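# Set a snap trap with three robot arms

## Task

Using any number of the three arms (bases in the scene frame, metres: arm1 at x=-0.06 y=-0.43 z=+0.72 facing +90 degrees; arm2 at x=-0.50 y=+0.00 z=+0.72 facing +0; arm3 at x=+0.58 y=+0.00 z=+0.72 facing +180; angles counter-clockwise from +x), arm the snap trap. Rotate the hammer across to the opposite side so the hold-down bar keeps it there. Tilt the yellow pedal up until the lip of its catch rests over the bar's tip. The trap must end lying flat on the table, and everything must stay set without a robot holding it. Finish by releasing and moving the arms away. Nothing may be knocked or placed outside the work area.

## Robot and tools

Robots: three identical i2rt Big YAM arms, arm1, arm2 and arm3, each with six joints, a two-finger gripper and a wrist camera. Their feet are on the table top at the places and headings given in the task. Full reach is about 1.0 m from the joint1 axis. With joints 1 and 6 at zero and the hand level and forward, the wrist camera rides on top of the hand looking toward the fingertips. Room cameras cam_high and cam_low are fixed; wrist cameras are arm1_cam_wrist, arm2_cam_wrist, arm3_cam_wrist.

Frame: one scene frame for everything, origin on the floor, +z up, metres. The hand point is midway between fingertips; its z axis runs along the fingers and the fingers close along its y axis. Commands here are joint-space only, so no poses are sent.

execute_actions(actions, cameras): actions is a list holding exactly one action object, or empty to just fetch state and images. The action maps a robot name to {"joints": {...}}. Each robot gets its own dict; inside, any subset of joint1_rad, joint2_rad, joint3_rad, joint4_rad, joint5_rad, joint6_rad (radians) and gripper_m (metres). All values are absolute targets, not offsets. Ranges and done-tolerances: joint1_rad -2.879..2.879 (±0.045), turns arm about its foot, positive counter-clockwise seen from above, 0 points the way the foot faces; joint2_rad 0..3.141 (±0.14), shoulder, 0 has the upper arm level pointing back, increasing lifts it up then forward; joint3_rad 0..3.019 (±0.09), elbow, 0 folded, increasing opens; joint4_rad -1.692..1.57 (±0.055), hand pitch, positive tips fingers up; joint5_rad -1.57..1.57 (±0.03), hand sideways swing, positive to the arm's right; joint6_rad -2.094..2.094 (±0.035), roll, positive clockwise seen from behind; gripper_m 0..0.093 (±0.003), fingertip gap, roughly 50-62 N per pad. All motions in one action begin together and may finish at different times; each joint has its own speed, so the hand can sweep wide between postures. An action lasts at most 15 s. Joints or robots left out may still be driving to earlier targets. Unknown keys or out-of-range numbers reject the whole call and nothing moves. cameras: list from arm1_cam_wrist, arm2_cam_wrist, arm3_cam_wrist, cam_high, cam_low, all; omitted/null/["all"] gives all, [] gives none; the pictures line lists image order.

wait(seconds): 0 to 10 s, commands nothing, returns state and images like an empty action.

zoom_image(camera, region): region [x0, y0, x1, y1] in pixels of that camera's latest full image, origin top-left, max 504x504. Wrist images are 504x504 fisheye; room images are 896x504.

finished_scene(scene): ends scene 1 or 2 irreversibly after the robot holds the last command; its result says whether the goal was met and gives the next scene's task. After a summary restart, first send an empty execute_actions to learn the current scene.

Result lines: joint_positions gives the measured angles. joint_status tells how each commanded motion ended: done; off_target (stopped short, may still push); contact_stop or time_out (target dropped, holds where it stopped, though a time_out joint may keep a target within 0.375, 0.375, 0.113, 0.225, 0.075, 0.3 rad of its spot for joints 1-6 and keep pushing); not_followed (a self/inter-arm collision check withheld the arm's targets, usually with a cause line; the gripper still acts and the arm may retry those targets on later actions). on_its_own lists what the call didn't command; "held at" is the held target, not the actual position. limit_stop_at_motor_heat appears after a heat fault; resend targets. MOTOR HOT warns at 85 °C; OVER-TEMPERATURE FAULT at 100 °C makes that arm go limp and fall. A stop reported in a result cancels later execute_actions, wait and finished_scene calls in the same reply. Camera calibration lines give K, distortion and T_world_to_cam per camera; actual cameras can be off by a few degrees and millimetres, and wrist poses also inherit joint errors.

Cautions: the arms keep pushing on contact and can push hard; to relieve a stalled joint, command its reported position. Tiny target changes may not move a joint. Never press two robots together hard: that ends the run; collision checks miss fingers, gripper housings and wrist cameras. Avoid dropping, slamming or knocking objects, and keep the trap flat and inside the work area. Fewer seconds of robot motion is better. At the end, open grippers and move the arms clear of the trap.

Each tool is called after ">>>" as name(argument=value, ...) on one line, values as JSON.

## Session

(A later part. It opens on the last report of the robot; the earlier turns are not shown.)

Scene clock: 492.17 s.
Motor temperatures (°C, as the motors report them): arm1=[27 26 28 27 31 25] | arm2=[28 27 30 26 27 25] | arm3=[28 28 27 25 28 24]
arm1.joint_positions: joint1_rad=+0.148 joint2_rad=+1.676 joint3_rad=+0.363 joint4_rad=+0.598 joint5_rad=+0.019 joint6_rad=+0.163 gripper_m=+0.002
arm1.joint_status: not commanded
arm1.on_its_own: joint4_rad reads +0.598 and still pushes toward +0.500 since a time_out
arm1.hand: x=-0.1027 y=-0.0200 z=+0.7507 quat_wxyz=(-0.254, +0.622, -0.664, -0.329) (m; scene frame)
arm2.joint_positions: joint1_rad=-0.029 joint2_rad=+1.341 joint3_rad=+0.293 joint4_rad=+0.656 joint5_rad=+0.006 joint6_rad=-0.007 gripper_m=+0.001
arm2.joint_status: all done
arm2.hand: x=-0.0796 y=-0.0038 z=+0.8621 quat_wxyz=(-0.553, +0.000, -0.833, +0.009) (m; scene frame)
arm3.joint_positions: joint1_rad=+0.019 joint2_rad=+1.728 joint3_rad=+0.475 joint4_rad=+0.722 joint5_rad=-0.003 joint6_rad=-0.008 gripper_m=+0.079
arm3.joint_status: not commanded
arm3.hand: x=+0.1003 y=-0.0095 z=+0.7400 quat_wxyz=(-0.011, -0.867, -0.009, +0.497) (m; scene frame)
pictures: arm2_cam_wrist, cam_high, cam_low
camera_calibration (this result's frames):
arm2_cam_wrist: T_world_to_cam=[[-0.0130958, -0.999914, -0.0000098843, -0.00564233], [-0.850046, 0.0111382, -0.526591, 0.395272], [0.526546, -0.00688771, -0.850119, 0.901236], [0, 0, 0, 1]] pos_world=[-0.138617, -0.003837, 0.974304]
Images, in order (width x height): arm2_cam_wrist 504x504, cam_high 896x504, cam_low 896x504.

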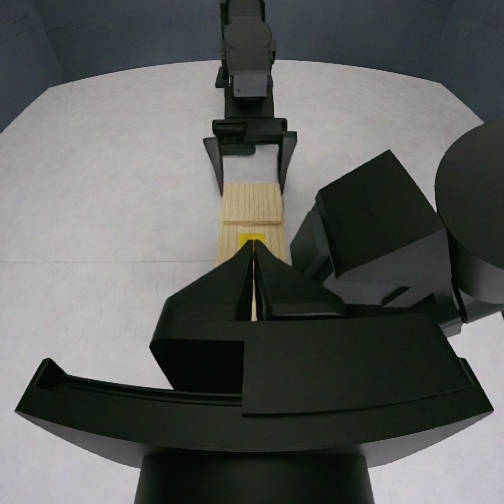

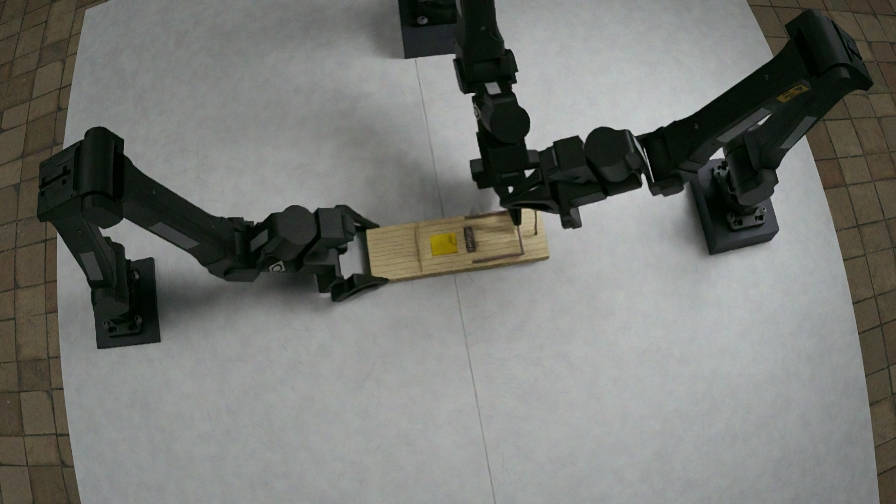

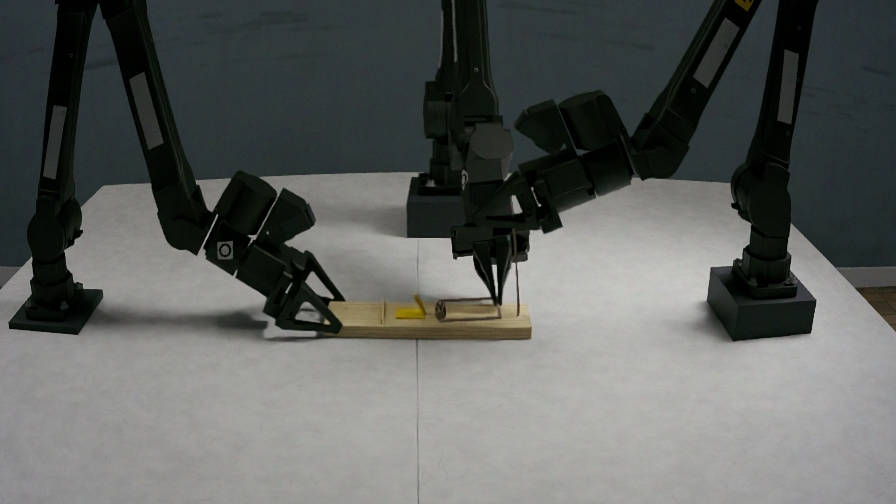

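Slightly past vertical. Open a little and let it tip over.

>>> execute_actions(actions=[{"arm2":{"joints":{"gripper_m":0.009}}}], cameras=["cam_low"])

>>> execute_actions(actions=[], cameras=["cam_low","arm3_cam_wrist"])

>>> zoom_image(camera="cam_low", region=[370, 220, 570, 345])

Scene clock: 499.90 s.
Motor temperatures (°C, as the motors report them): arm1=[27 26 28 27 31 25] | arm2=[28 27 30 26 27 25] | arm3=[28 28 27 25 28 24]
arm1.joint_positions: joint1_rad=+0.148 joint2_rad=+1.676 joint3_rad=+0.363 joint4_rad=+0.598 joint5_rad=+0.019 joint6_rad=+0.163 gripper_m=+0.002
arm1.joint_status: not commanded
arm1.on_its_own: joint4_rad reads +0.598 and still pushes toward +0.500 since a time_out
arm1.hand: x=-0.1027 y=-0.0201 z=+0.7506 quat_wxyz=(-0.253, +0.622, -0.664, -0.329) (m; scene frame)
arm2.joint_positions: joint1_rad=-0.029 joint2_rad=+1.341 joint3_rad=+0.293 joint4_rad=+0.663 joint5_rad=+0.004 joint6_rad=-0.007 gripper_m=+0.009
arm2.joint_status: all done
arm2.hand: x=-0.0789 y=-0.0034 z=+0.8637 quat_wxyz=(-0.556, +0.001, -0.831, +0.008) (m; scene frame)
arm3.joint_positions: joint1_rad=+0.019 joint2_rad=+1.728 joint3_rad=+0.475 joint4_rad=+0.722 joint5_rad=-0.003 joint6_rad=-0.012 gripper_m=+0.079
arm3.joint_status: not commanded
arm3.hand: x=+0.1003 y=-0.0094 z=+0.7400 quat_wxyz=(-0.010, -0.867, -0.011, +0.497) (m; scene frame)
pictures: cam_low
Images, in order (width x height): cam_low 896x504.

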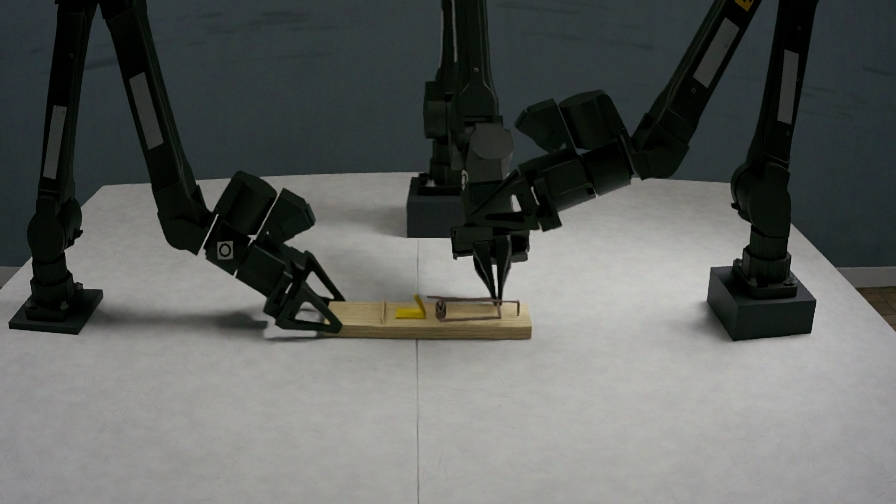

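Scene clock: 499.90 s.
Motor temperatures (°C, as the motors report them): arm1=[27 26 28 27 31 25] | arm2=[28 27 30 26 27 25] | arm3=[28 28 27 25 28 24]
arm1.joint_positions: joint1_rad=+0.148 joint2_rad=+1.676 joint3_rad=+0.363 joint4_rad=+0.598 joint5_rad=+0.019 joint6_rad=+0.163 gripper_m=+0.002
arm1.joint_status: not commanded
arm1.on_its_own: joint4_rad reads +0.598 and still pushes toward +0.500 since a time_out
arm1.hand: x=-0.1027 y=-0.0201 z=+0.7506 quat_wxyz=(-0.253, +0.622, -0.664, -0.329) (m; scene frame)
arm2.joint_positions: joint1_rad=-0.029 joint2_rad=+1.341 joint3_rad=+0.293 joint4_rad=+0.663 joint5_rad=+0.004 joint6_rad=-0.007 gripper_m=+0.009
arm2.joint_status: all done
arm2.hand: x=-0.0789 y=-0.0034 z=+0.8637 quat_wxyz=(-0.556, +0.001, -0.831, +0.008) (m; scene frame)
arm3.joint_positions: joint1_rad=+0.019 joint2_rad=+1.728 joint3_rad=+0.475 joint4_rad=+0.722 joint5_rad=-0.003 joint6_rad=-0.012 gripper_m=+0.079
arm3.joint_status: not commanded
arm3.hand: x=+0.1003 y=-0.0094 z=+0.7400 quat_wxyz=(-0.010, -0.867, -0.011, +0.497) (m; scene frame)
pictures: arm3_cam_wrist, cam_low
camera_calibration (this result's frames):
arm3_cam_wrist: T_world_to_cam=[[-0.0191191, 0.999816, 0.00179765, 0.00900975], [0.914984, 0.0182217, -0.403077, 0.215707], [-0.403036, -0.00606167, -0.915164, 0.840989], [0, 0, 0, 1]] pos_world=[0.141753, -0.00784083, 0.856573]
Images, in order (width x height): arm3_cam_wrist 504x504, cam_low 896x504.

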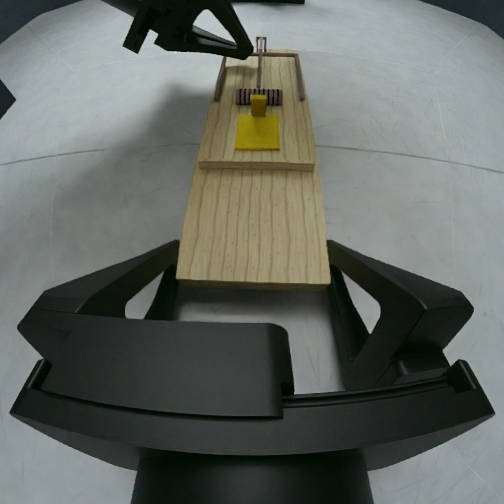

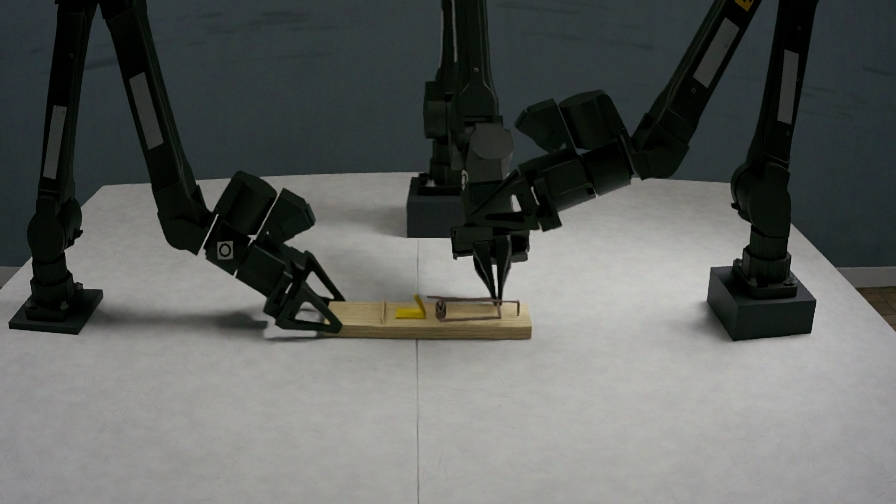

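Region (370, 220, 570, 345) of cam_low's 896x504 image, scaled by 2.520, with more detail than that image has; it fills the top 315 rows of this view, and the rest is white.

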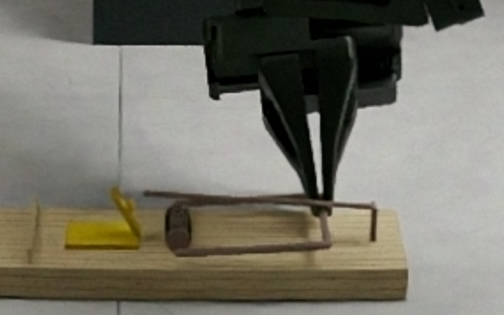

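>>> execute_actions(actions=[{"arm2":{"joints":{"joint2_rad":1.1,"joint3_rad":0.1,"joint4_rad":0.5}},"arm3":{"joints":{"gripper_m":0.093,"joint3_rad":0.475,"joint2_rad":1.72}}}], cameras=["cam_low"])

>>> execute_actions(actions=[{"arm3":{"joints":{"joint2_rad":1.6}}}], cameras=[])

>>> execute_actions(actions=[{"arm3":{"joints":{"joint2_rad":1.69,"joint3_rad":0.70,"joint4_rad":0.52,"gripper_m":0}}}], cameras=["cam_low","arm3_cam_wrist"])

>>> zoom_image(camera="cam_low", region=[340, 220, 540, 345])

Scene clock: 514.57 s.
Motor temperatures (°C, as the motors report them): arm1=[27 25 28 27 31 25] | arm2=[28 27 30 26 27 25] | arm3=[28 28 27 25 28 24]
arm1.joint_positions: joint1_rad=+0.148 joint2_rad=+1.678 joint3_rad=+0.362 joint4_rad=+0.596 joint5_rad=+0.017 joint6_rad=+0.163 gripper_m=+0.002
arm1.joint_status: not commanded
arm1.on_its_own: joint4_rad reads +0.596 and still pushes toward +0.500 since a time_out
arm1.hand: x=-0.1029 y=-0.0211 z=+0.7491 quat_wxyz=(-0.251, +0.623, -0.664, -0.328) (m; scene frame)
arm2.joint_positions: joint1_rad=-0.029 joint2_rad=+1.104 joint3_rad=+0.093 joint4_rad=+0.510 joint5_rad=+0.004 joint6_rad=-0.007 gripper_m=+0.009
arm2.joint_status: all done
arm2.hand: x=-0.1693 y=-0.0030 z=+0.8299 quat_wxyz=(-0.506, +0.001, -0.862, +0.008) (m; scene frame)
arm3.joint_positions: joint1_rad=+0.019 joint2_rad=+1.727 joint3_rad=+0.475 joint4_rad=+0.709 joint5_rad=-0.014 joint6_rad=-0.013 gripper_m=+0.093
arm3.joint_status: all done
arm3.hand: x=+0.1020 y=-0.0114 z=+0.7375 quat_wxyz=(-0.014, -0.870, -0.014, +0.492) (m; scene frame)
pictures: cam_low
Images, in order (width x height): cam_low 896x504.

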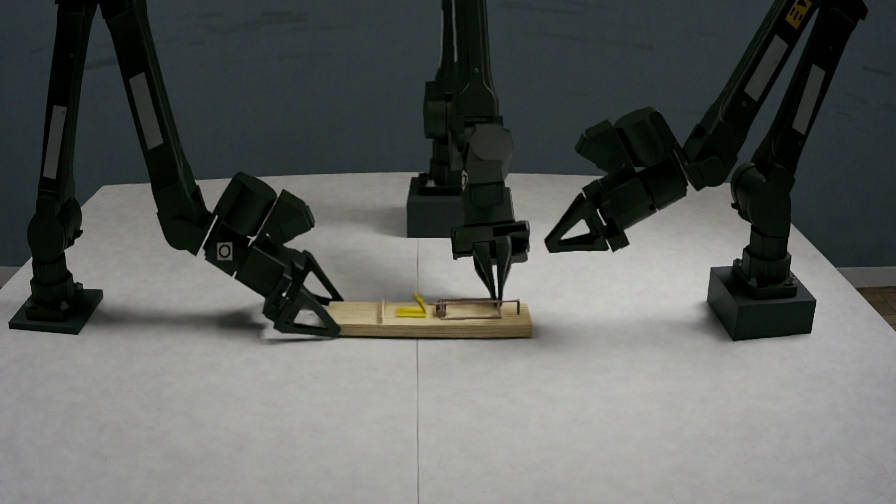

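Scene clock: 515.40 s.
Motor temperatures (°C, as the motors report them): arm1=[27 25 28 27 31 25] | arm2=[28 27 30 26 27 25] | arm3=[28 28 27 25 28 24]
arm1.joint_positions: joint1_rad=+0.148 joint2_rad=+1.678 joint3_rad=+0.362 joint4_rad=+0.596 joint5_rad=+0.017 joint6_rad=+0.163 gripper_m=+0.002
arm1.joint_status: not commanded
arm1.on_its_own: joint4_rad reads +0.596 and still pushes toward +0.500 since a time_out
arm1.hand: x=-0.1029 y=-0.0211 z=+0.7491 quat_wxyz=(-0.251, +0.623, -0.664, -0.328) (m; scene frame)
arm2.joint_positions: joint1_rad=-0.029 joint2_rad=+1.104 joint3_rad=+0.093 joint4_rad=+0.510 joint5_rad=+0.004 joint6_rad=-0.007 gripper_m=+0.009
arm2.joint_status: not commanded
arm2.hand: x=-0.1693 y=-0.0030 z=+0.8299 quat_wxyz=(-0.506, +0.001, -0.862, +0.008) (m; scene frame)
arm3.joint_positions: joint1_rad=+0.019 joint2_rad=+1.597 joint3_rad=+0.475 joint4_rad=+0.705 joint5_rad=-0.014 joint6_rad=-0.013 gripper_m=+0.093
arm3.joint_status: all done
arm3.hand: x=+0.0900 y=-0.0107 z=+0.7967 quat_wxyz=(-0.014, -0.838, -0.014, +0.545) (m; scene frame)
pictures: none
No camera images: the call's "cameras" was empty. Leave "cameras" out to get every camera's image.

Scene clock: 516.43 s.
Motor temperatures (°C, as the motors report them): arm1=[27 25 28 27 31 25] | arm2=[28 27 30 26 27 25] | arm3=[28 28 28 25 28 24]
arm1.joint_positions: joint1_rad=+0.148 joint2_rad=+1.678 joint3_rad=+0.362 joint4_rad=+0.596 joint5_rad=+0.017 joint6_rad=+0.163 gripper_m=+0.002
arm1.joint_status: not commanded
arm1.on_its_own: joint4_rad reads +0.596 and still pushes toward +0.500 since a time_out
arm1.hand: x=-0.1029 y=-0.0211 z=+0.7491 quat_wxyz=(-0.251, +0.623, -0.664, -0.328) (m; scene frame)
arm2.joint_positions: joint1_rad=-0.029 joint2_rad=+1.104 joint3_rad=+0.093 joint4_rad=+0.510 joint5_rad=+0.004 joint6_rad=-0.007 gripper_m=+0.009
arm2.joint_status: not commanded
arm2.hand: x=-0.1693 y=-0.0030 z=+0.8299 quat_wxyz=(-0.506, +0.001, -0.862, +0.008) (m; scene frame)
arm3.joint_positions: joint1_rad=+0.019 joint2_rad=+1.701 joint3_rad=+0.674 joint4_rad=+0.529 joint5_rad=-0.014 joint6_rad=-0.013 gripper_m=+0.001
arm3.joint_status: all done
arm3.hand: x=+0.0280 y=-0.0121 z=+0.7865 quat_wxyz=(-0.014, -0.859, -0.014, +0.512) (m; scene frame)
pictures: arm3_cam_wrist, cam_low
camera_calibration (this result's frames):
arm3_cam_wrist: T_world_to_cam=[[-0.0295297, 0.999562, -0.00200659, 0.0135254], [0.900836, 0.0257431, -0.433396, 0.324914], [-0.433155, -0.0146057, -0.901201, 0.844142], [0, 0, 0, 1]] pos_world=[0.0733492, -0.00955453, 0.901586]
Images, in order (width x height): arm3_cam_wrist 504x504, cam_low 896x504.

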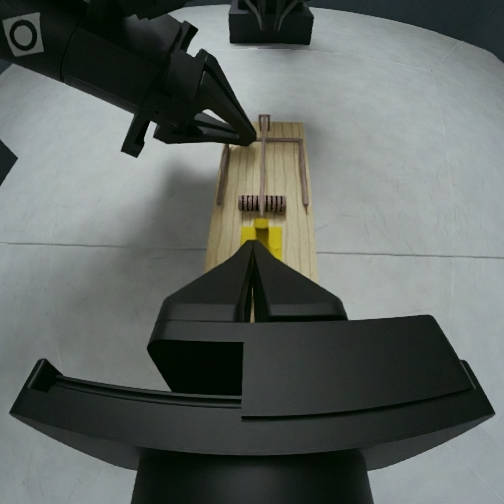

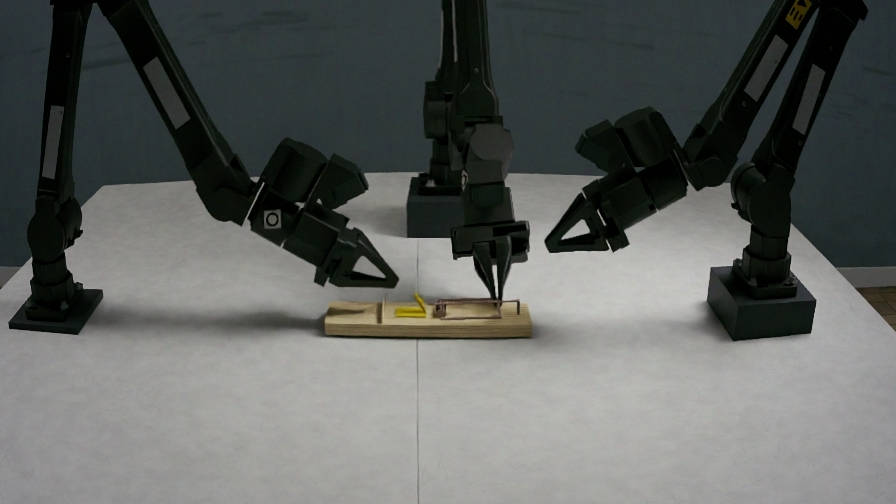

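Region (340, 220, 540, 345) of cam_low's 896x504 image, scaled by 2.520, with more detail than that image has; it fills the top 315 rows of this view, and the rest is white.

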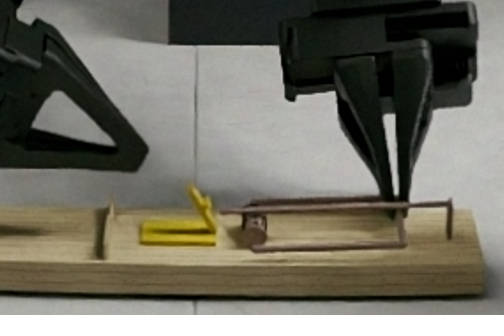

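>>> execute_actions(actions=[{"arm3":{"joints":{"joint1_rad":0.0,"joint2_rad":1.675,"joint3_rad":0.93,"joint4_rad":-0.07}}}], cameras=["cam_low","arm3_cam_wrist"])

>>> zoom_image(camera="cam_low", region=[340, 220, 540, 345])

Scene clock: 531.37 s.
Motor temperatures (°C, as the motors report them): arm1=[27 25 28 27 31 25] | arm2=[28 27 30 26 27 25] | arm3=[28 28 29 25 28 24]
arm1.joint_positions: joint1_rad=+0.148 joint2_rad=+1.678 joint3_rad=+0.362 joint4_rad=+0.596 joint5_rad=+0.017 joint6_rad=+0.163 gripper_m=+0.002
arm1.joint_status: not commanded
arm1.on_its_own: joint4_rad reads +0.596 and still pushes toward +0.500 since a time_out
arm1.hand: x=-0.1029 y=-0.0211 z=+0.7491 quat_wxyz=(-0.251, +0.623, -0.664, -0.328) (m; scene frame)
arm2.joint_positions: joint1_rad=-0.029 joint2_rad=+1.104 joint3_rad=+0.093 joint4_rad=+0.510 joint5_rad=+0.004 joint6_rad=-0.007 gripper_m=+0.009
arm2.joint_status: not commanded
arm2.hand: x=-0.1693 y=-0.0030 z=+0.8299 quat_wxyz=(-0.506, +0.001, -0.862, +0.008) (m; scene frame)
arm3.joint_positions: joint1_rad=+0.014 joint2_rad=+1.680 joint3_rad=+0.901 joint4_rad=-0.060 joint5_rad=-0.014 joint6_rad=-0.013 gripper_m=+0.001
arm3.joint_status: all done
arm3.hand: x=+0.0134 y=-0.0092 z=+0.7816 quat_wxyz=(-0.014, -0.934, -0.013, +0.358) (m; scene frame)
pictures: arm3_cam_wrist, cam_low
camera_calibration (this result's frames):
arm3_cam_wrist: T_world_to_cam=[[-0.0275895, 0.999601, -0.00604043, 0.0133317], [0.994021, 0.0267958, -0.105849, 0.0786114], [-0.105644, -0.00892462, -0.994364, 0.901864], [0, 0, 0, 1]] pos_world=[0.0175034, -0.007384, 0.905183]
Images, in order (width x height): arm3_cam_wrist 504x504, cam_low 896x504.

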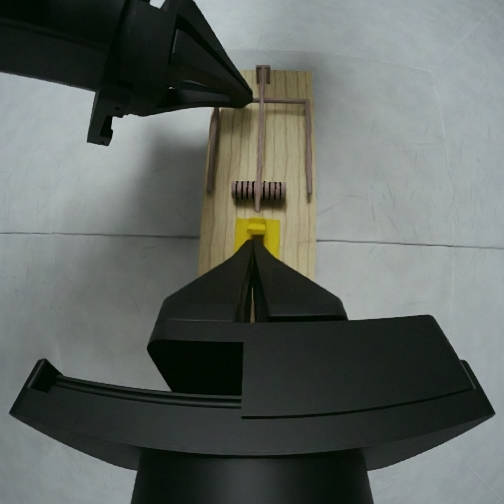

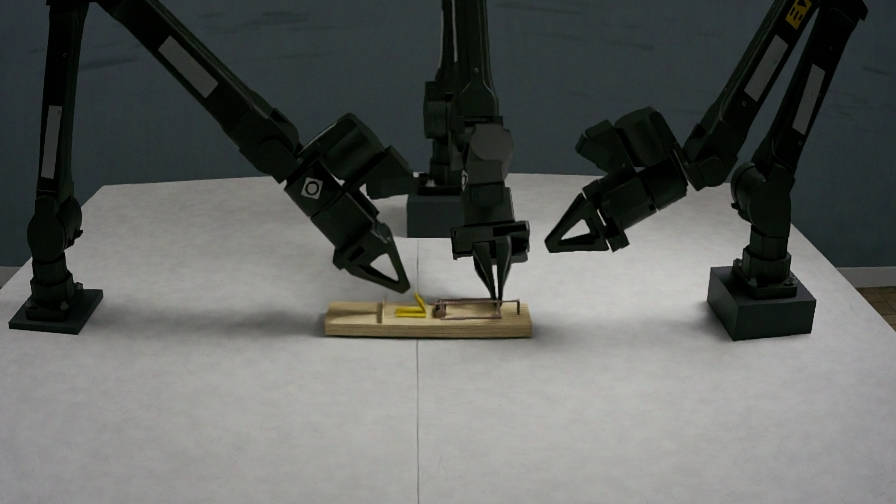

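Region (340, 220, 540, 345) of cam_low's 896x504 image, scaled by 2.520, with more detail than that image has; it fills the top 315 rows of this view, and the rest is white.

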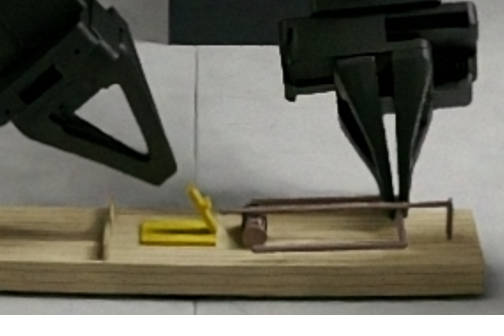

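>>> execute_actions(actions=[{"arm3":{"joints":{"joint2_rad":1.70}}}], cameras=[])

>>> execute_actions(actions=[{"arm3":{"joints":{"joint2_rad":1.725,"joint3_rad":0.965}}}], cameras=["cam_low"])

>>> zoom_image(camera="cam_low", region=[370, 260, 490, 335])

Scene clock: 540.83 s.
Motor temperatures (°C, as the motors report them): arm1=[27 25 28 27 30 25] | arm2=[28 27 30 26 27 25] | arm3=[28 28 29 25 28 24]
arm1.joint_positions: joint1_rad=+0.148 joint2_rad=+1.678 joint3_rad=+0.362 joint4_rad=+0.596 joint5_rad=+0.017 joint6_rad=+0.163 gripper_m=+0.002
arm1.joint_status: not commanded
arm1.on_its_own: joint4_rad reads +0.596 and still pushes toward +0.500 since a time_out
arm1.hand: x=-0.1029 y=-0.0211 z=+0.7491 quat_wxyz=(-0.251, +0.623, -0.664, -0.328) (m; scene frame)
arm2.joint_positions: joint1_rad=-0.029 joint2_rad=+1.104 joint3_rad=+0.093 joint4_rad=+0.510 joint5_rad=+0.004 joint6_rad=-0.007 gripper_m=+0.009
arm2.joint_status: not commanded
arm2.hand: x=-0.1693 y=-0.0030 z=+0.8299 quat_wxyz=(-0.506, +0.001, -0.862, +0.008) (m; scene frame)
arm3.joint_positions: joint1_rad=+0.014 joint2_rad=+1.699 joint3_rad=+0.901 joint4_rad=-0.060 joint5_rad=-0.014 joint6_rad=-0.013 gripper_m=+0.001
arm3.joint_status: all done
arm3.hand: x=+0.0151 y=-0.0093 z=+0.7710 quat_wxyz=(-0.014, -0.937, -0.013, +0.349) (m; scene frame)
pictures: none
No camera images: the call's "cameras" was empty. Leave "cameras" out to get every camera's image.

Scene clock: 541.47 s.
Motor temperatures (°C, as the motors report them): arm1=[27 25 28 27 30 25] | arm2=[28 27 30 26 27 25] | arm3=[28 28 29 25 28 24]
arm1.joint_positions: joint1_rad=+0.148 joint2_rad=+1.678 joint3_rad=+0.362 joint4_rad=+0.596 joint5_rad=+0.017 joint6_rad=+0.163 gripper_m=+0.002
arm1.joint_status: not commanded
arm1.on_its_own: joint4_rad reads +0.596 and still pushes toward +0.500 since a time_out
arm1.hand: x=-0.1029 y=-0.0211 z=+0.7491 quat_wxyz=(-0.251, +0.623, -0.664, -0.328) (m; scene frame)
arm2.joint_positions: joint1_rad=-0.029 joint2_rad=+1.104 joint3_rad=+0.093 joint4_rad=+0.510 joint5_rad=+0.004 joint6_rad=-0.007 gripper_m=+0.009
arm2.joint_status: not commanded
arm2.hand: x=-0.1693 y=-0.0030 z=+0.8299 quat_wxyz=(-0.506, +0.001, -0.862, +0.008) (m; scene frame)
arm3.joint_positions: joint1_rad=+0.014 joint2_rad=+1.725 joint3_rad=+0.911 joint4_rad=-0.060 joint5_rad=-0.014 joint6_rad=-0.013 gripper_m=+0.001
arm3.joint_status: all done
arm3.hand: x=+0.0132 y=-0.0095 z=+0.7609 quat_wxyz=(-0.014, -0.940, -0.013, +0.341) (m; scene frame)
pictures: cam_low
Images, in order (width x height): cam_low 896x504.

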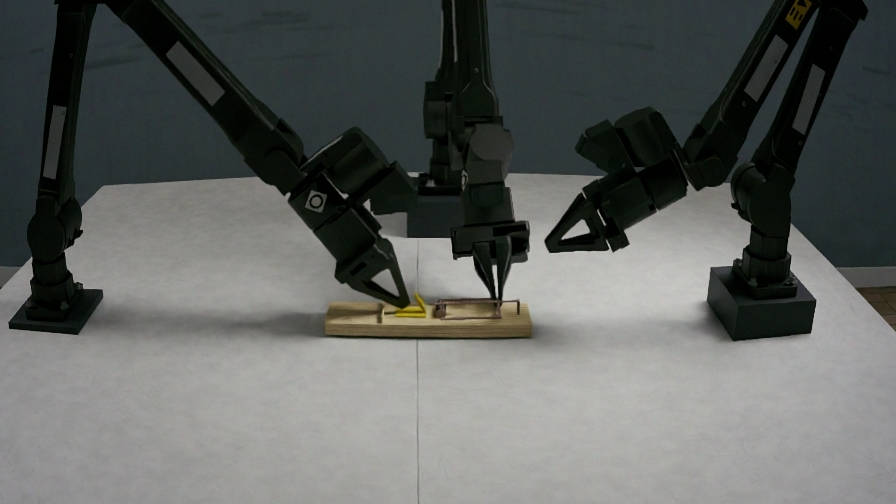

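Region (370, 260, 490, 335) of cam_low's 896x504 image, scaled by 4.200, with more detail than that image has; it fills the top 315 rows of this view, and the rest is white.

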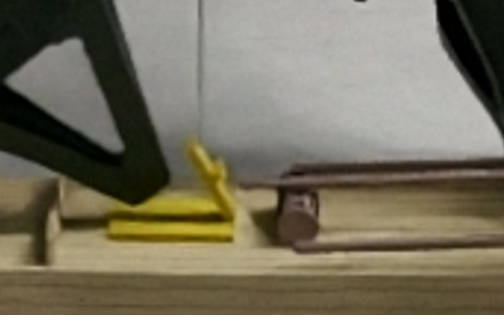

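>>> execute_actions(actions=[{"arm3":{"joints":{"joint3_rad":0.99}}}], cameras=["cam_low"])

>>> zoom_image(camera="cam_low", region=[370, 260, 490, 335])

Scene clock: 546.17 s.
Motor temperatures (°C, as the motors report them): arm1=[27 25 28 27 30 25] | arm2=[28 27 30 26 27 25] | arm3=[28 28 30 25 28 24]
arm1.joint_positions: joint1_rad=+0.148 joint2_rad=+1.678 joint3_rad=+0.362 joint4_rad=+0.596 joint5_rad=+0.017 joint6_rad=+0.163 gripper_m=+0.002
arm1.joint_status: not commanded
arm1.on_its_own: joint4_rad reads +0.596 and still pushes toward +0.500 since a time_out
arm1.hand: x=-0.1029 y=-0.0211 z=+0.7491 quat_wxyz=(-0.251, +0.623, -0.664, -0.328) (m; scene frame)
arm2.joint_positions: joint1_rad=-0.029 joint2_rad=+1.104 joint3_rad=+0.093 joint4_rad=+0.510 joint5_rad=+0.004 joint6_rad=-0.007 gripper_m=+0.009
arm2.joint_status: not commanded
arm2.hand: x=-0.1693 y=-0.0030 z=+0.8299 quat_wxyz=(-0.506, +0.001, -0.862, +0.008) (m; scene frame)
arm3.joint_positions: joint1_rad=+0.014 joint2_rad=+1.726 joint3_rad=+0.941 joint4_rad=-0.062 joint5_rad=-0.014 joint6_rad=-0.013 gripper_m=+0.001
arm3.joint_status: all done
arm3.hand: x=-0.0002 y=-0.0095 z=+0.7732 quat_wxyz=(-0.014, -0.935, -0.013, +0.354) (m; scene frame)
pictures: cam_low
Images, in order (width x height): cam_low 896x504.

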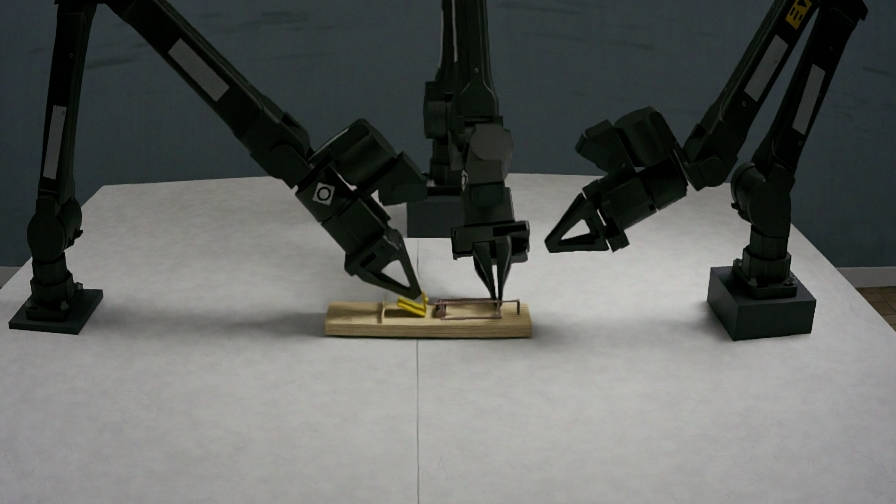

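Region (370, 260, 490, 335) of cam_low's 896x504 image, scaled by 4.200, with more detail than that image has; it fills the top 315 rows of this view, and the rest is white.

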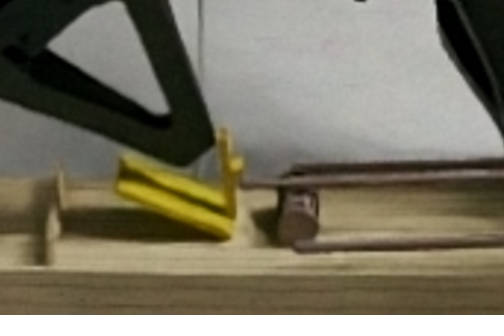

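>>> execute_actions(actions=[{"arm3":{"joints":{"joint3_rad":1.006,"joint2_rad":1.732}}}], cameras=["cam_low"])

>>> zoom_image(camera="cam_low", region=[370, 260, 490, 335])

Scene clock: 552.97 s.
Motor temperatures (°C, as the motors report them): arm1=[27 25 28 27 30 25] | arm2=[28 27 30 26 27 25] | arm3=[28 28 30 25 28 24]
arm1.joint_positions: joint1_rad=+0.148 joint2_rad=+1.678 joint3_rad=+0.362 joint4_rad=+0.596 joint5_rad=+0.017 joint6_rad=+0.163 gripper_m=+0.002
arm1.joint_status: not commanded
arm1.on_its_own: joint4_rad reads +0.596 and still pushes toward +0.500 since a time_out
arm1.hand: x=-0.1029 y=-0.0211 z=+0.7491 quat_wxyz=(-0.251, +0.623, -0.664, -0.328) (m; scene frame)
arm2.joint_positions: joint1_rad=-0.029 joint2_rad=+1.104 joint3_rad=+0.093 joint4_rad=+0.510 joint5_rad=+0.004 joint6_rad=-0.007 gripper_m=+0.009
arm2.joint_status: not commanded
arm2.hand: x=-0.1693 y=-0.0030 z=+0.8299 quat_wxyz=(-0.506, +0.001, -0.862, +0.008) (m; scene frame)
arm3.joint_positions: joint1_rad=+0.014 joint2_rad=+1.728 joint3_rad=+0.950 joint4_rad=-0.062 joint5_rad=-0.014 joint6_rad=-0.013 gripper_m=+0.001
arm3.joint_status: all done
arm3.hand: x=-0.0044 y=-0.0095 z=+0.7761 quat_wxyz=(-0.014, -0.934, -0.013, +0.358) (m; scene frame)
pictures: cam_low
Images, in order (width x height): cam_low 896x504.

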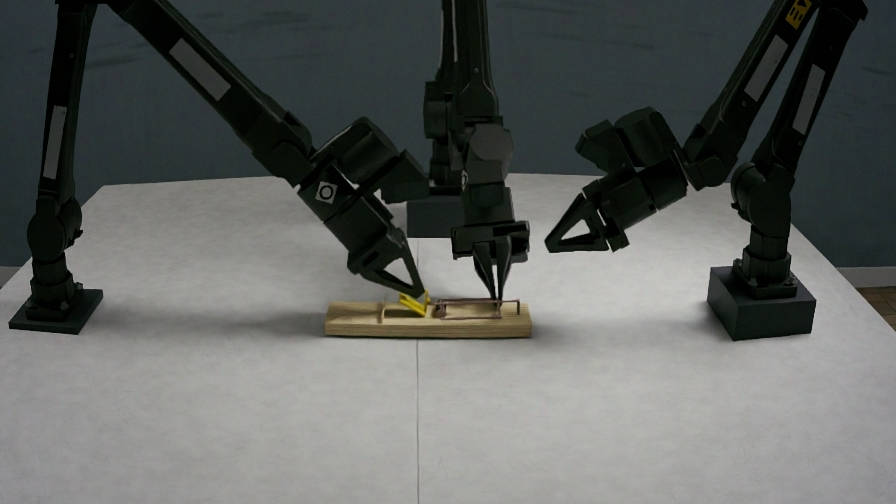

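Region (370, 260, 490, 335) of cam_low's 896x504 image, scaled by 4.200, with more detail than that image has; it fills the top 315 rows of this view, and the rest is white.

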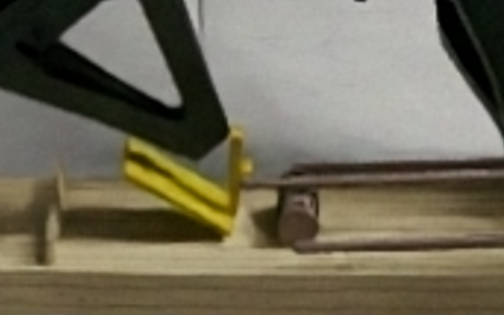

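Lip is over the tip. Ease arm1 up so the hammer loads the bar.

>>> execute_actions(actions=[{"arm1":{"joints":{"joint2_rad":1.70,"joint4_rad":0.56}}}], cameras=["cam_low"])

>>> zoom_image(camera="cam_low", region=[380, 250, 540, 345])

Scene clock: 560.83 s.
Motor temperatures (°C, as the motors report them): arm1=[27 25 28 27 30 25] | arm2=[28 27 30 26 27 25] | arm3=[28 28 31 25 28 24]
arm1.joint_positions: joint1_rad=+0.149 joint2_rad=+1.656 joint3_rad=+0.351 joint4_rad=+0.601 joint5_rad=+0.011 joint6_rad=+0.163 gripper_m=+0.002
arm1.joint_status: all done
arm1.hand: x=-0.1038 y=-0.0226 z=+0.7556 quat_wxyz=(-0.254, +0.622, -0.661, -0.335) (m; scene frame)
arm2.joint_positions: joint1_rad=-0.029 joint2_rad=+1.104 joint3_rad=+0.093 joint4_rad=+0.510 joint5_rad=+0.004 joint6_rad=-0.007 gripper_m=+0.009
arm2.joint_status: not commanded
arm2.hand: x=-0.1693 y=-0.0030 z=+0.8299 quat_wxyz=(-0.506, +0.001, -0.862, +0.008) (m; scene frame)
arm3.joint_positions: joint1_rad=+0.014 joint2_rad=+1.728 joint3_rad=+0.950 joint4_rad=-0.062 joint5_rad=-0.015 joint6_rad=-0.013 gripper_m=+0.001
arm3.joint_status: not commanded
arm3.hand: x=-0.0043 y=-0.0097 z=+0.7759 quat_wxyz=(-0.014, -0.934, -0.013, +0.357) (m; scene frame)
pictures: cam_low
Images, in order (width x height): cam_low 896x504.

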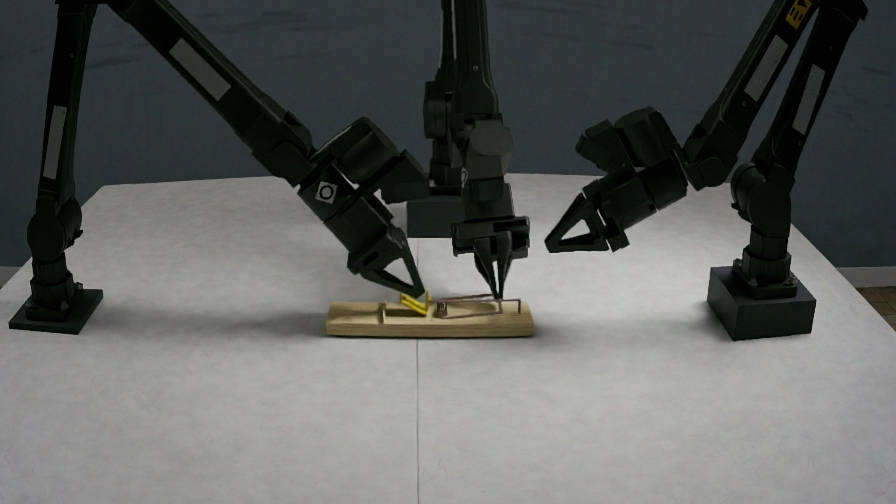

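Region (380, 250, 540, 345) of cam_low's 896x504 image, scaled by 3.150, with more detail than that image has; it fills the top 299 rows of this view, and the rest is white.

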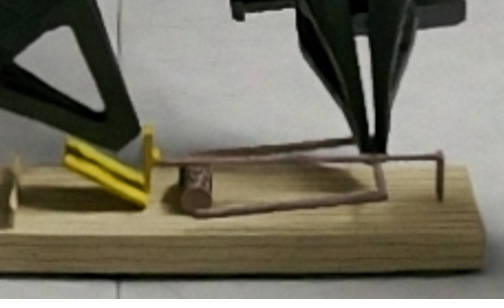

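>>> execute_actions(actions=[{"arm1":{"joints":{"joint2_rad":1.665,"joint4_rad":0.59}}}], cameras=["cam_low"])

>>> zoom_image(camera="cam_low", region=[380, 250, 540, 345])

Scene clock: 570.60 s.
Motor temperatures (°C, as the motors report them): arm1=[27 25 28 27 30 25] | arm2=[28 27 30 26 27 25] | arm3=[28 28 31 25 28 24]
arm1.joint_positions: joint1_rad=+0.153 joint2_rad=+1.646 joint3_rad=+0.335 joint4_rad=+0.611 joint5_rad=+0.005 joint6_rad=+0.163 gripper_m=+0.002
arm1.joint_status: all done
arm1.hand: x=-0.1057 y=-0.0285 z=+0.7564 quat_wxyz=(-0.252, +0.623, -0.658, -0.339) (m; scene frame)
arm2.joint_positions: joint1_rad=-0.029 joint2_rad=+1.104 joint3_rad=+0.093 joint4_rad=+0.510 joint5_rad=+0.004 joint6_rad=-0.007 gripper_m=+0.009
arm2.joint_status: not commanded
arm2.hand: x=-0.1693 y=-0.0030 z=+0.8299 quat_wxyz=(-0.506, +0.001, -0.862, +0.008) (m; scene frame)
arm3.joint_positions: joint1_rad=+0.014 joint2_rad=+1.728 joint3_rad=+0.950 joint4_rad=-0.062 joint5_rad=-0.015 joint6_rad=-0.013 gripper_m=+0.001
arm3.joint_status: not commanded
arm3.hand: x=-0.0043 y=-0.0097 z=+0.7759 quat_wxyz=(-0.014, -0.934, -0.013, +0.357) (m; scene frame)
pictures: cam_low
Images, in order (width x height): cam_low 896x504.

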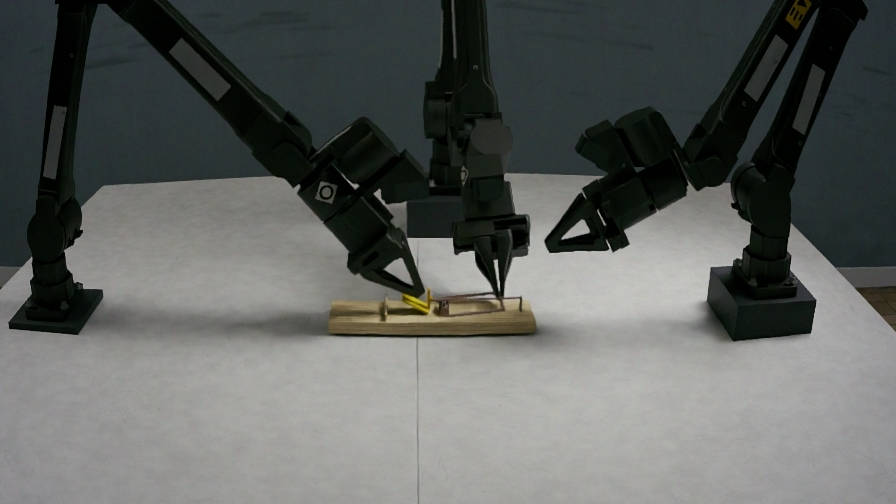

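Region (380, 250, 540, 345) of cam_low's 896x504 image, scaled by 3.150, with more detail than that image has; it fills the top 299 rows of this view, and the rest is white.

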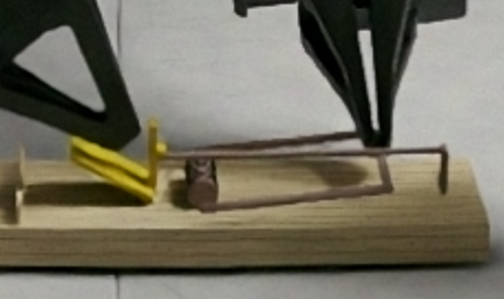

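>>> execute_actions(actions=[{"arm3":{"joints":{"joint2_rad":1.62}},"arm1":{"joints":{"joint1_rad":0.152,"joint3_rad":0.335,"joint2_rad":1.645,"joint4_rad":0.61,"gripper_m":0.014}}}], cameras=["cam_low"])

>>> execute_actions(actions=[{"arm3":{"joints":{"joint2_rad":1.2,"joint3_rad":0.7}},"arm1":{"joints":{"joint2_rad":1.25}},"arm2":{"joints":{"joint2_rad":0.8}}}], cameras=["cam_low","cam_high"])

>>> zoom_image(camera="cam_low", region=[320, 250, 550, 345])

Scene clock: 581.03 s.
Motor temperatures (°C, as the motors report them): arm1=[27 26 28 27 30 25] | arm2=[28 27 30 26 27 25] | arm3=[28 28 32 25 28 24]
arm1.joint_positions: joint1_rad=+0.153 joint2_rad=+1.643 joint3_rad=+0.335 joint4_rad=+0.612 joint5_rad=+0.000 joint6_rad=+0.171 gripper_m=+0.014
arm1.joint_status: all done
arm1.hand: x=-0.1066 y=-0.0279 z=+0.7578 quat_wxyz=(-0.250, +0.621, -0.659, -0.342) (m; scene frame)
arm2.joint_positions: joint1_rad=-0.029 joint2_rad=+1.104 joint3_rad=+0.093 joint4_rad=+0.510 joint5_rad=+0.004 joint6_rad=-0.007 gripper_m=+0.009
arm2.joint_status: not commanded
arm2.hand: x=-0.1693 y=-0.0030 z=+0.8299 quat_wxyz=(-0.506, +0.001, -0.862, +0.008) (m; scene frame)
arm3.joint_positions: joint1_rad=+0.014 joint2_rad=+1.618 joint3_rad=+0.959 joint4_rad=-0.064 joint5_rad=-0.015 joint6_rad=-0.013 gripper_m=+0.001
arm3.joint_status: all done
arm3.hand: x=-0.0138 y=-0.0088 z=+0.8424 quat_wxyz=(-0.014, -0.911, -0.013, +0.412) (m; scene frame)
pictures: cam_low
Images, in order (width x height): cam_low 896x504.

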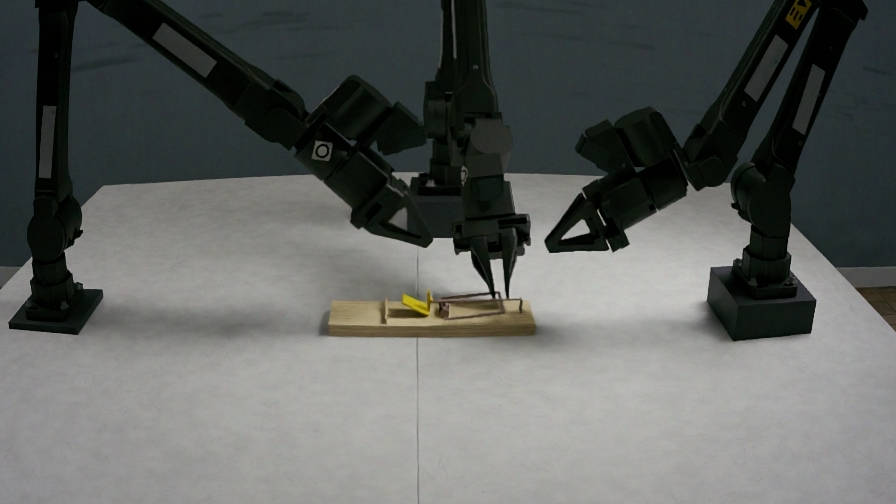

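Scene clock: 582.17 s.
Motor temperatures (°C, as the motors report them): arm1=[27 26 28 27 30 25] | arm2=[28 27 30 26 27 25] | arm3=[28 28 32 25 28 24]
arm1.joint_positions: joint1_rad=+0.153 joint2_rad=+1.248 joint3_rad=+0.335 joint4_rad=+0.612 joint5_rad=+0.000 joint6_rad=+0.172 gripper_m=+0.014
arm1.joint_status: all done
arm1.hand: x=-0.1083 y=+0.0017 z=+0.9171 quat_wxyz=(-0.352, +0.550, -0.587, -0.478) (m; scene frame)
arm2.joint_positions: joint1_rad=-0.029 joint2_rad=+0.800 joint3_rad=+0.093 joint4_rad=+0.509 joint5_rad=+0.004 joint6_rad=-0.007 gripper_m=+0.009
arm2.joint_status: all done
arm2.hand: x=-0.1608 y=-0.0024 z=+0.9256 quat_wxyz=(-0.631, +0.001, -0.776, +0.009) (m; scene frame)
arm3.joint_positions: joint1_rad=+0.014 joint2_rad=+1.195 joint3_rad=+0.702 joint4_rad=-0.065 joint5_rad=-0.015 joint6_rad=-0.013 gripper_m=+0.001
arm3.joint_status: all done
arm3.hand: x=+0.0891 y=-0.0061 z=+0.9295 quat_wxyz=(-0.013, -0.874, -0.012, +0.485) (m; scene frame)
pictures: cam_high, cam_low
Images, in order (width x height): cam_high 896x504, cam_low 896x504.

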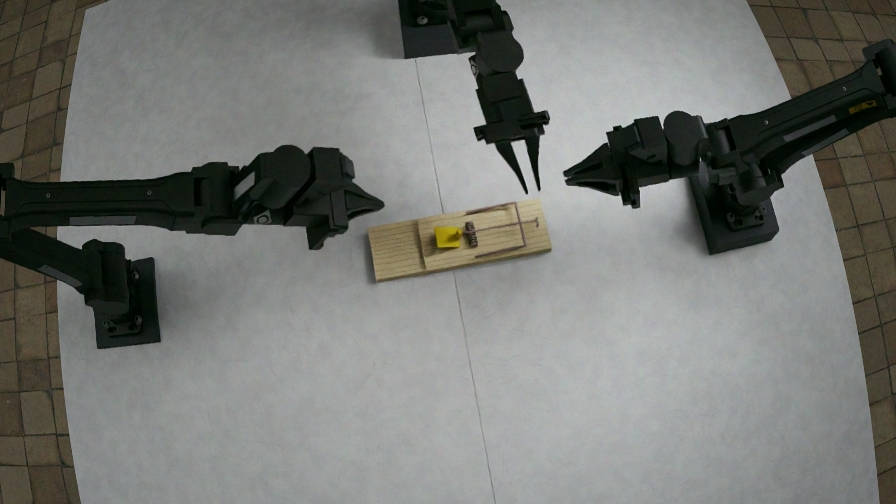

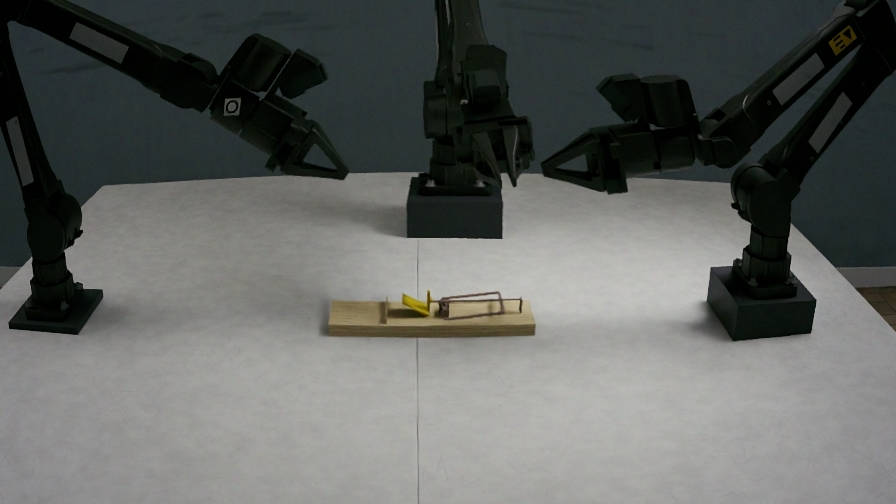

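Region (320, 250, 550, 345) of cam_low's 896x504 image, scaled by 2.191, with more detail than that image has; it fills the top 208 rows of this view, and the rest is white.

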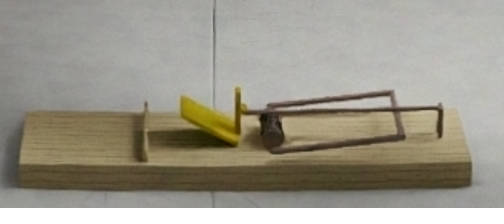

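Move a bit further clear.

>>> execute_actions(actions=[{"arm3":{"joints":{"joint2_rad":0.9,"joint4_rad":-0.7}},"arm1":{"joints":{"joint2_rad":0.9,"joint4_rad":-0.3,"joint1_rad":0}},"arm2":{"joints":{"joint2_rad":0.5,"joint3_rad":0.3,"joint4_rad":-0.4}}}], cameras=[])

>>> finished_scene(scene=1)

Scene clock: 593.47 s.
Motor temperatures (°C, as the motors report them): arm1=[27 26 29 27 30 25] | arm2=[28 27 31 26 27 25] | arm3=[28 28 31 25 28 24]
arm1.joint_positions: joint1_rad=-0.001 joint2_rad=+0.897 joint3_rad=+0.335 joint4_rad=-0.288 joint5_rad=+0.000 joint6_rad=+0.173 gripper_m=+0.014
arm1.joint_status: all done
arm1.hand: x=-0.0466 y=-0.1061 z=+0.8611 quat_wxyz=(-0.228, +0.587, -0.729, -0.269) (m; scene frame)
arm2.joint_positions: joint1_rad=-0.029 joint2_rad=+0.493 joint3_rad=+0.288 joint4_rad=-0.388 joint5_rad=+0.004 joint6_rad=-0.007 gripper_m=+0.009
arm2.joint_status: all done
arm2.hand: x=-0.2007 y=-0.0021 z=+0.9276 quat_wxyz=(-0.467, +0.001, -0.884, +0.008) (m; scene frame)
arm3.joint_positions: joint1_rad=+0.014 joint2_rad=+0.898 joint3_rad=+0.696 joint4_rad=-0.690 joint5_rad=-0.015 joint6_rad=-0.013 gripper_m=+0.001
arm3.joint_status: all done
arm3.hand: x=+0.2127 y=-0.0043 z=+0.9340 quat_wxyz=(-0.014, -0.943, -0.013, +0.333) (m; scene frame)
pictures: none
No camera images: the call's "cameras" was empty. Leave "cameras" out to get every camera's image.

The scene is finished: the task was done.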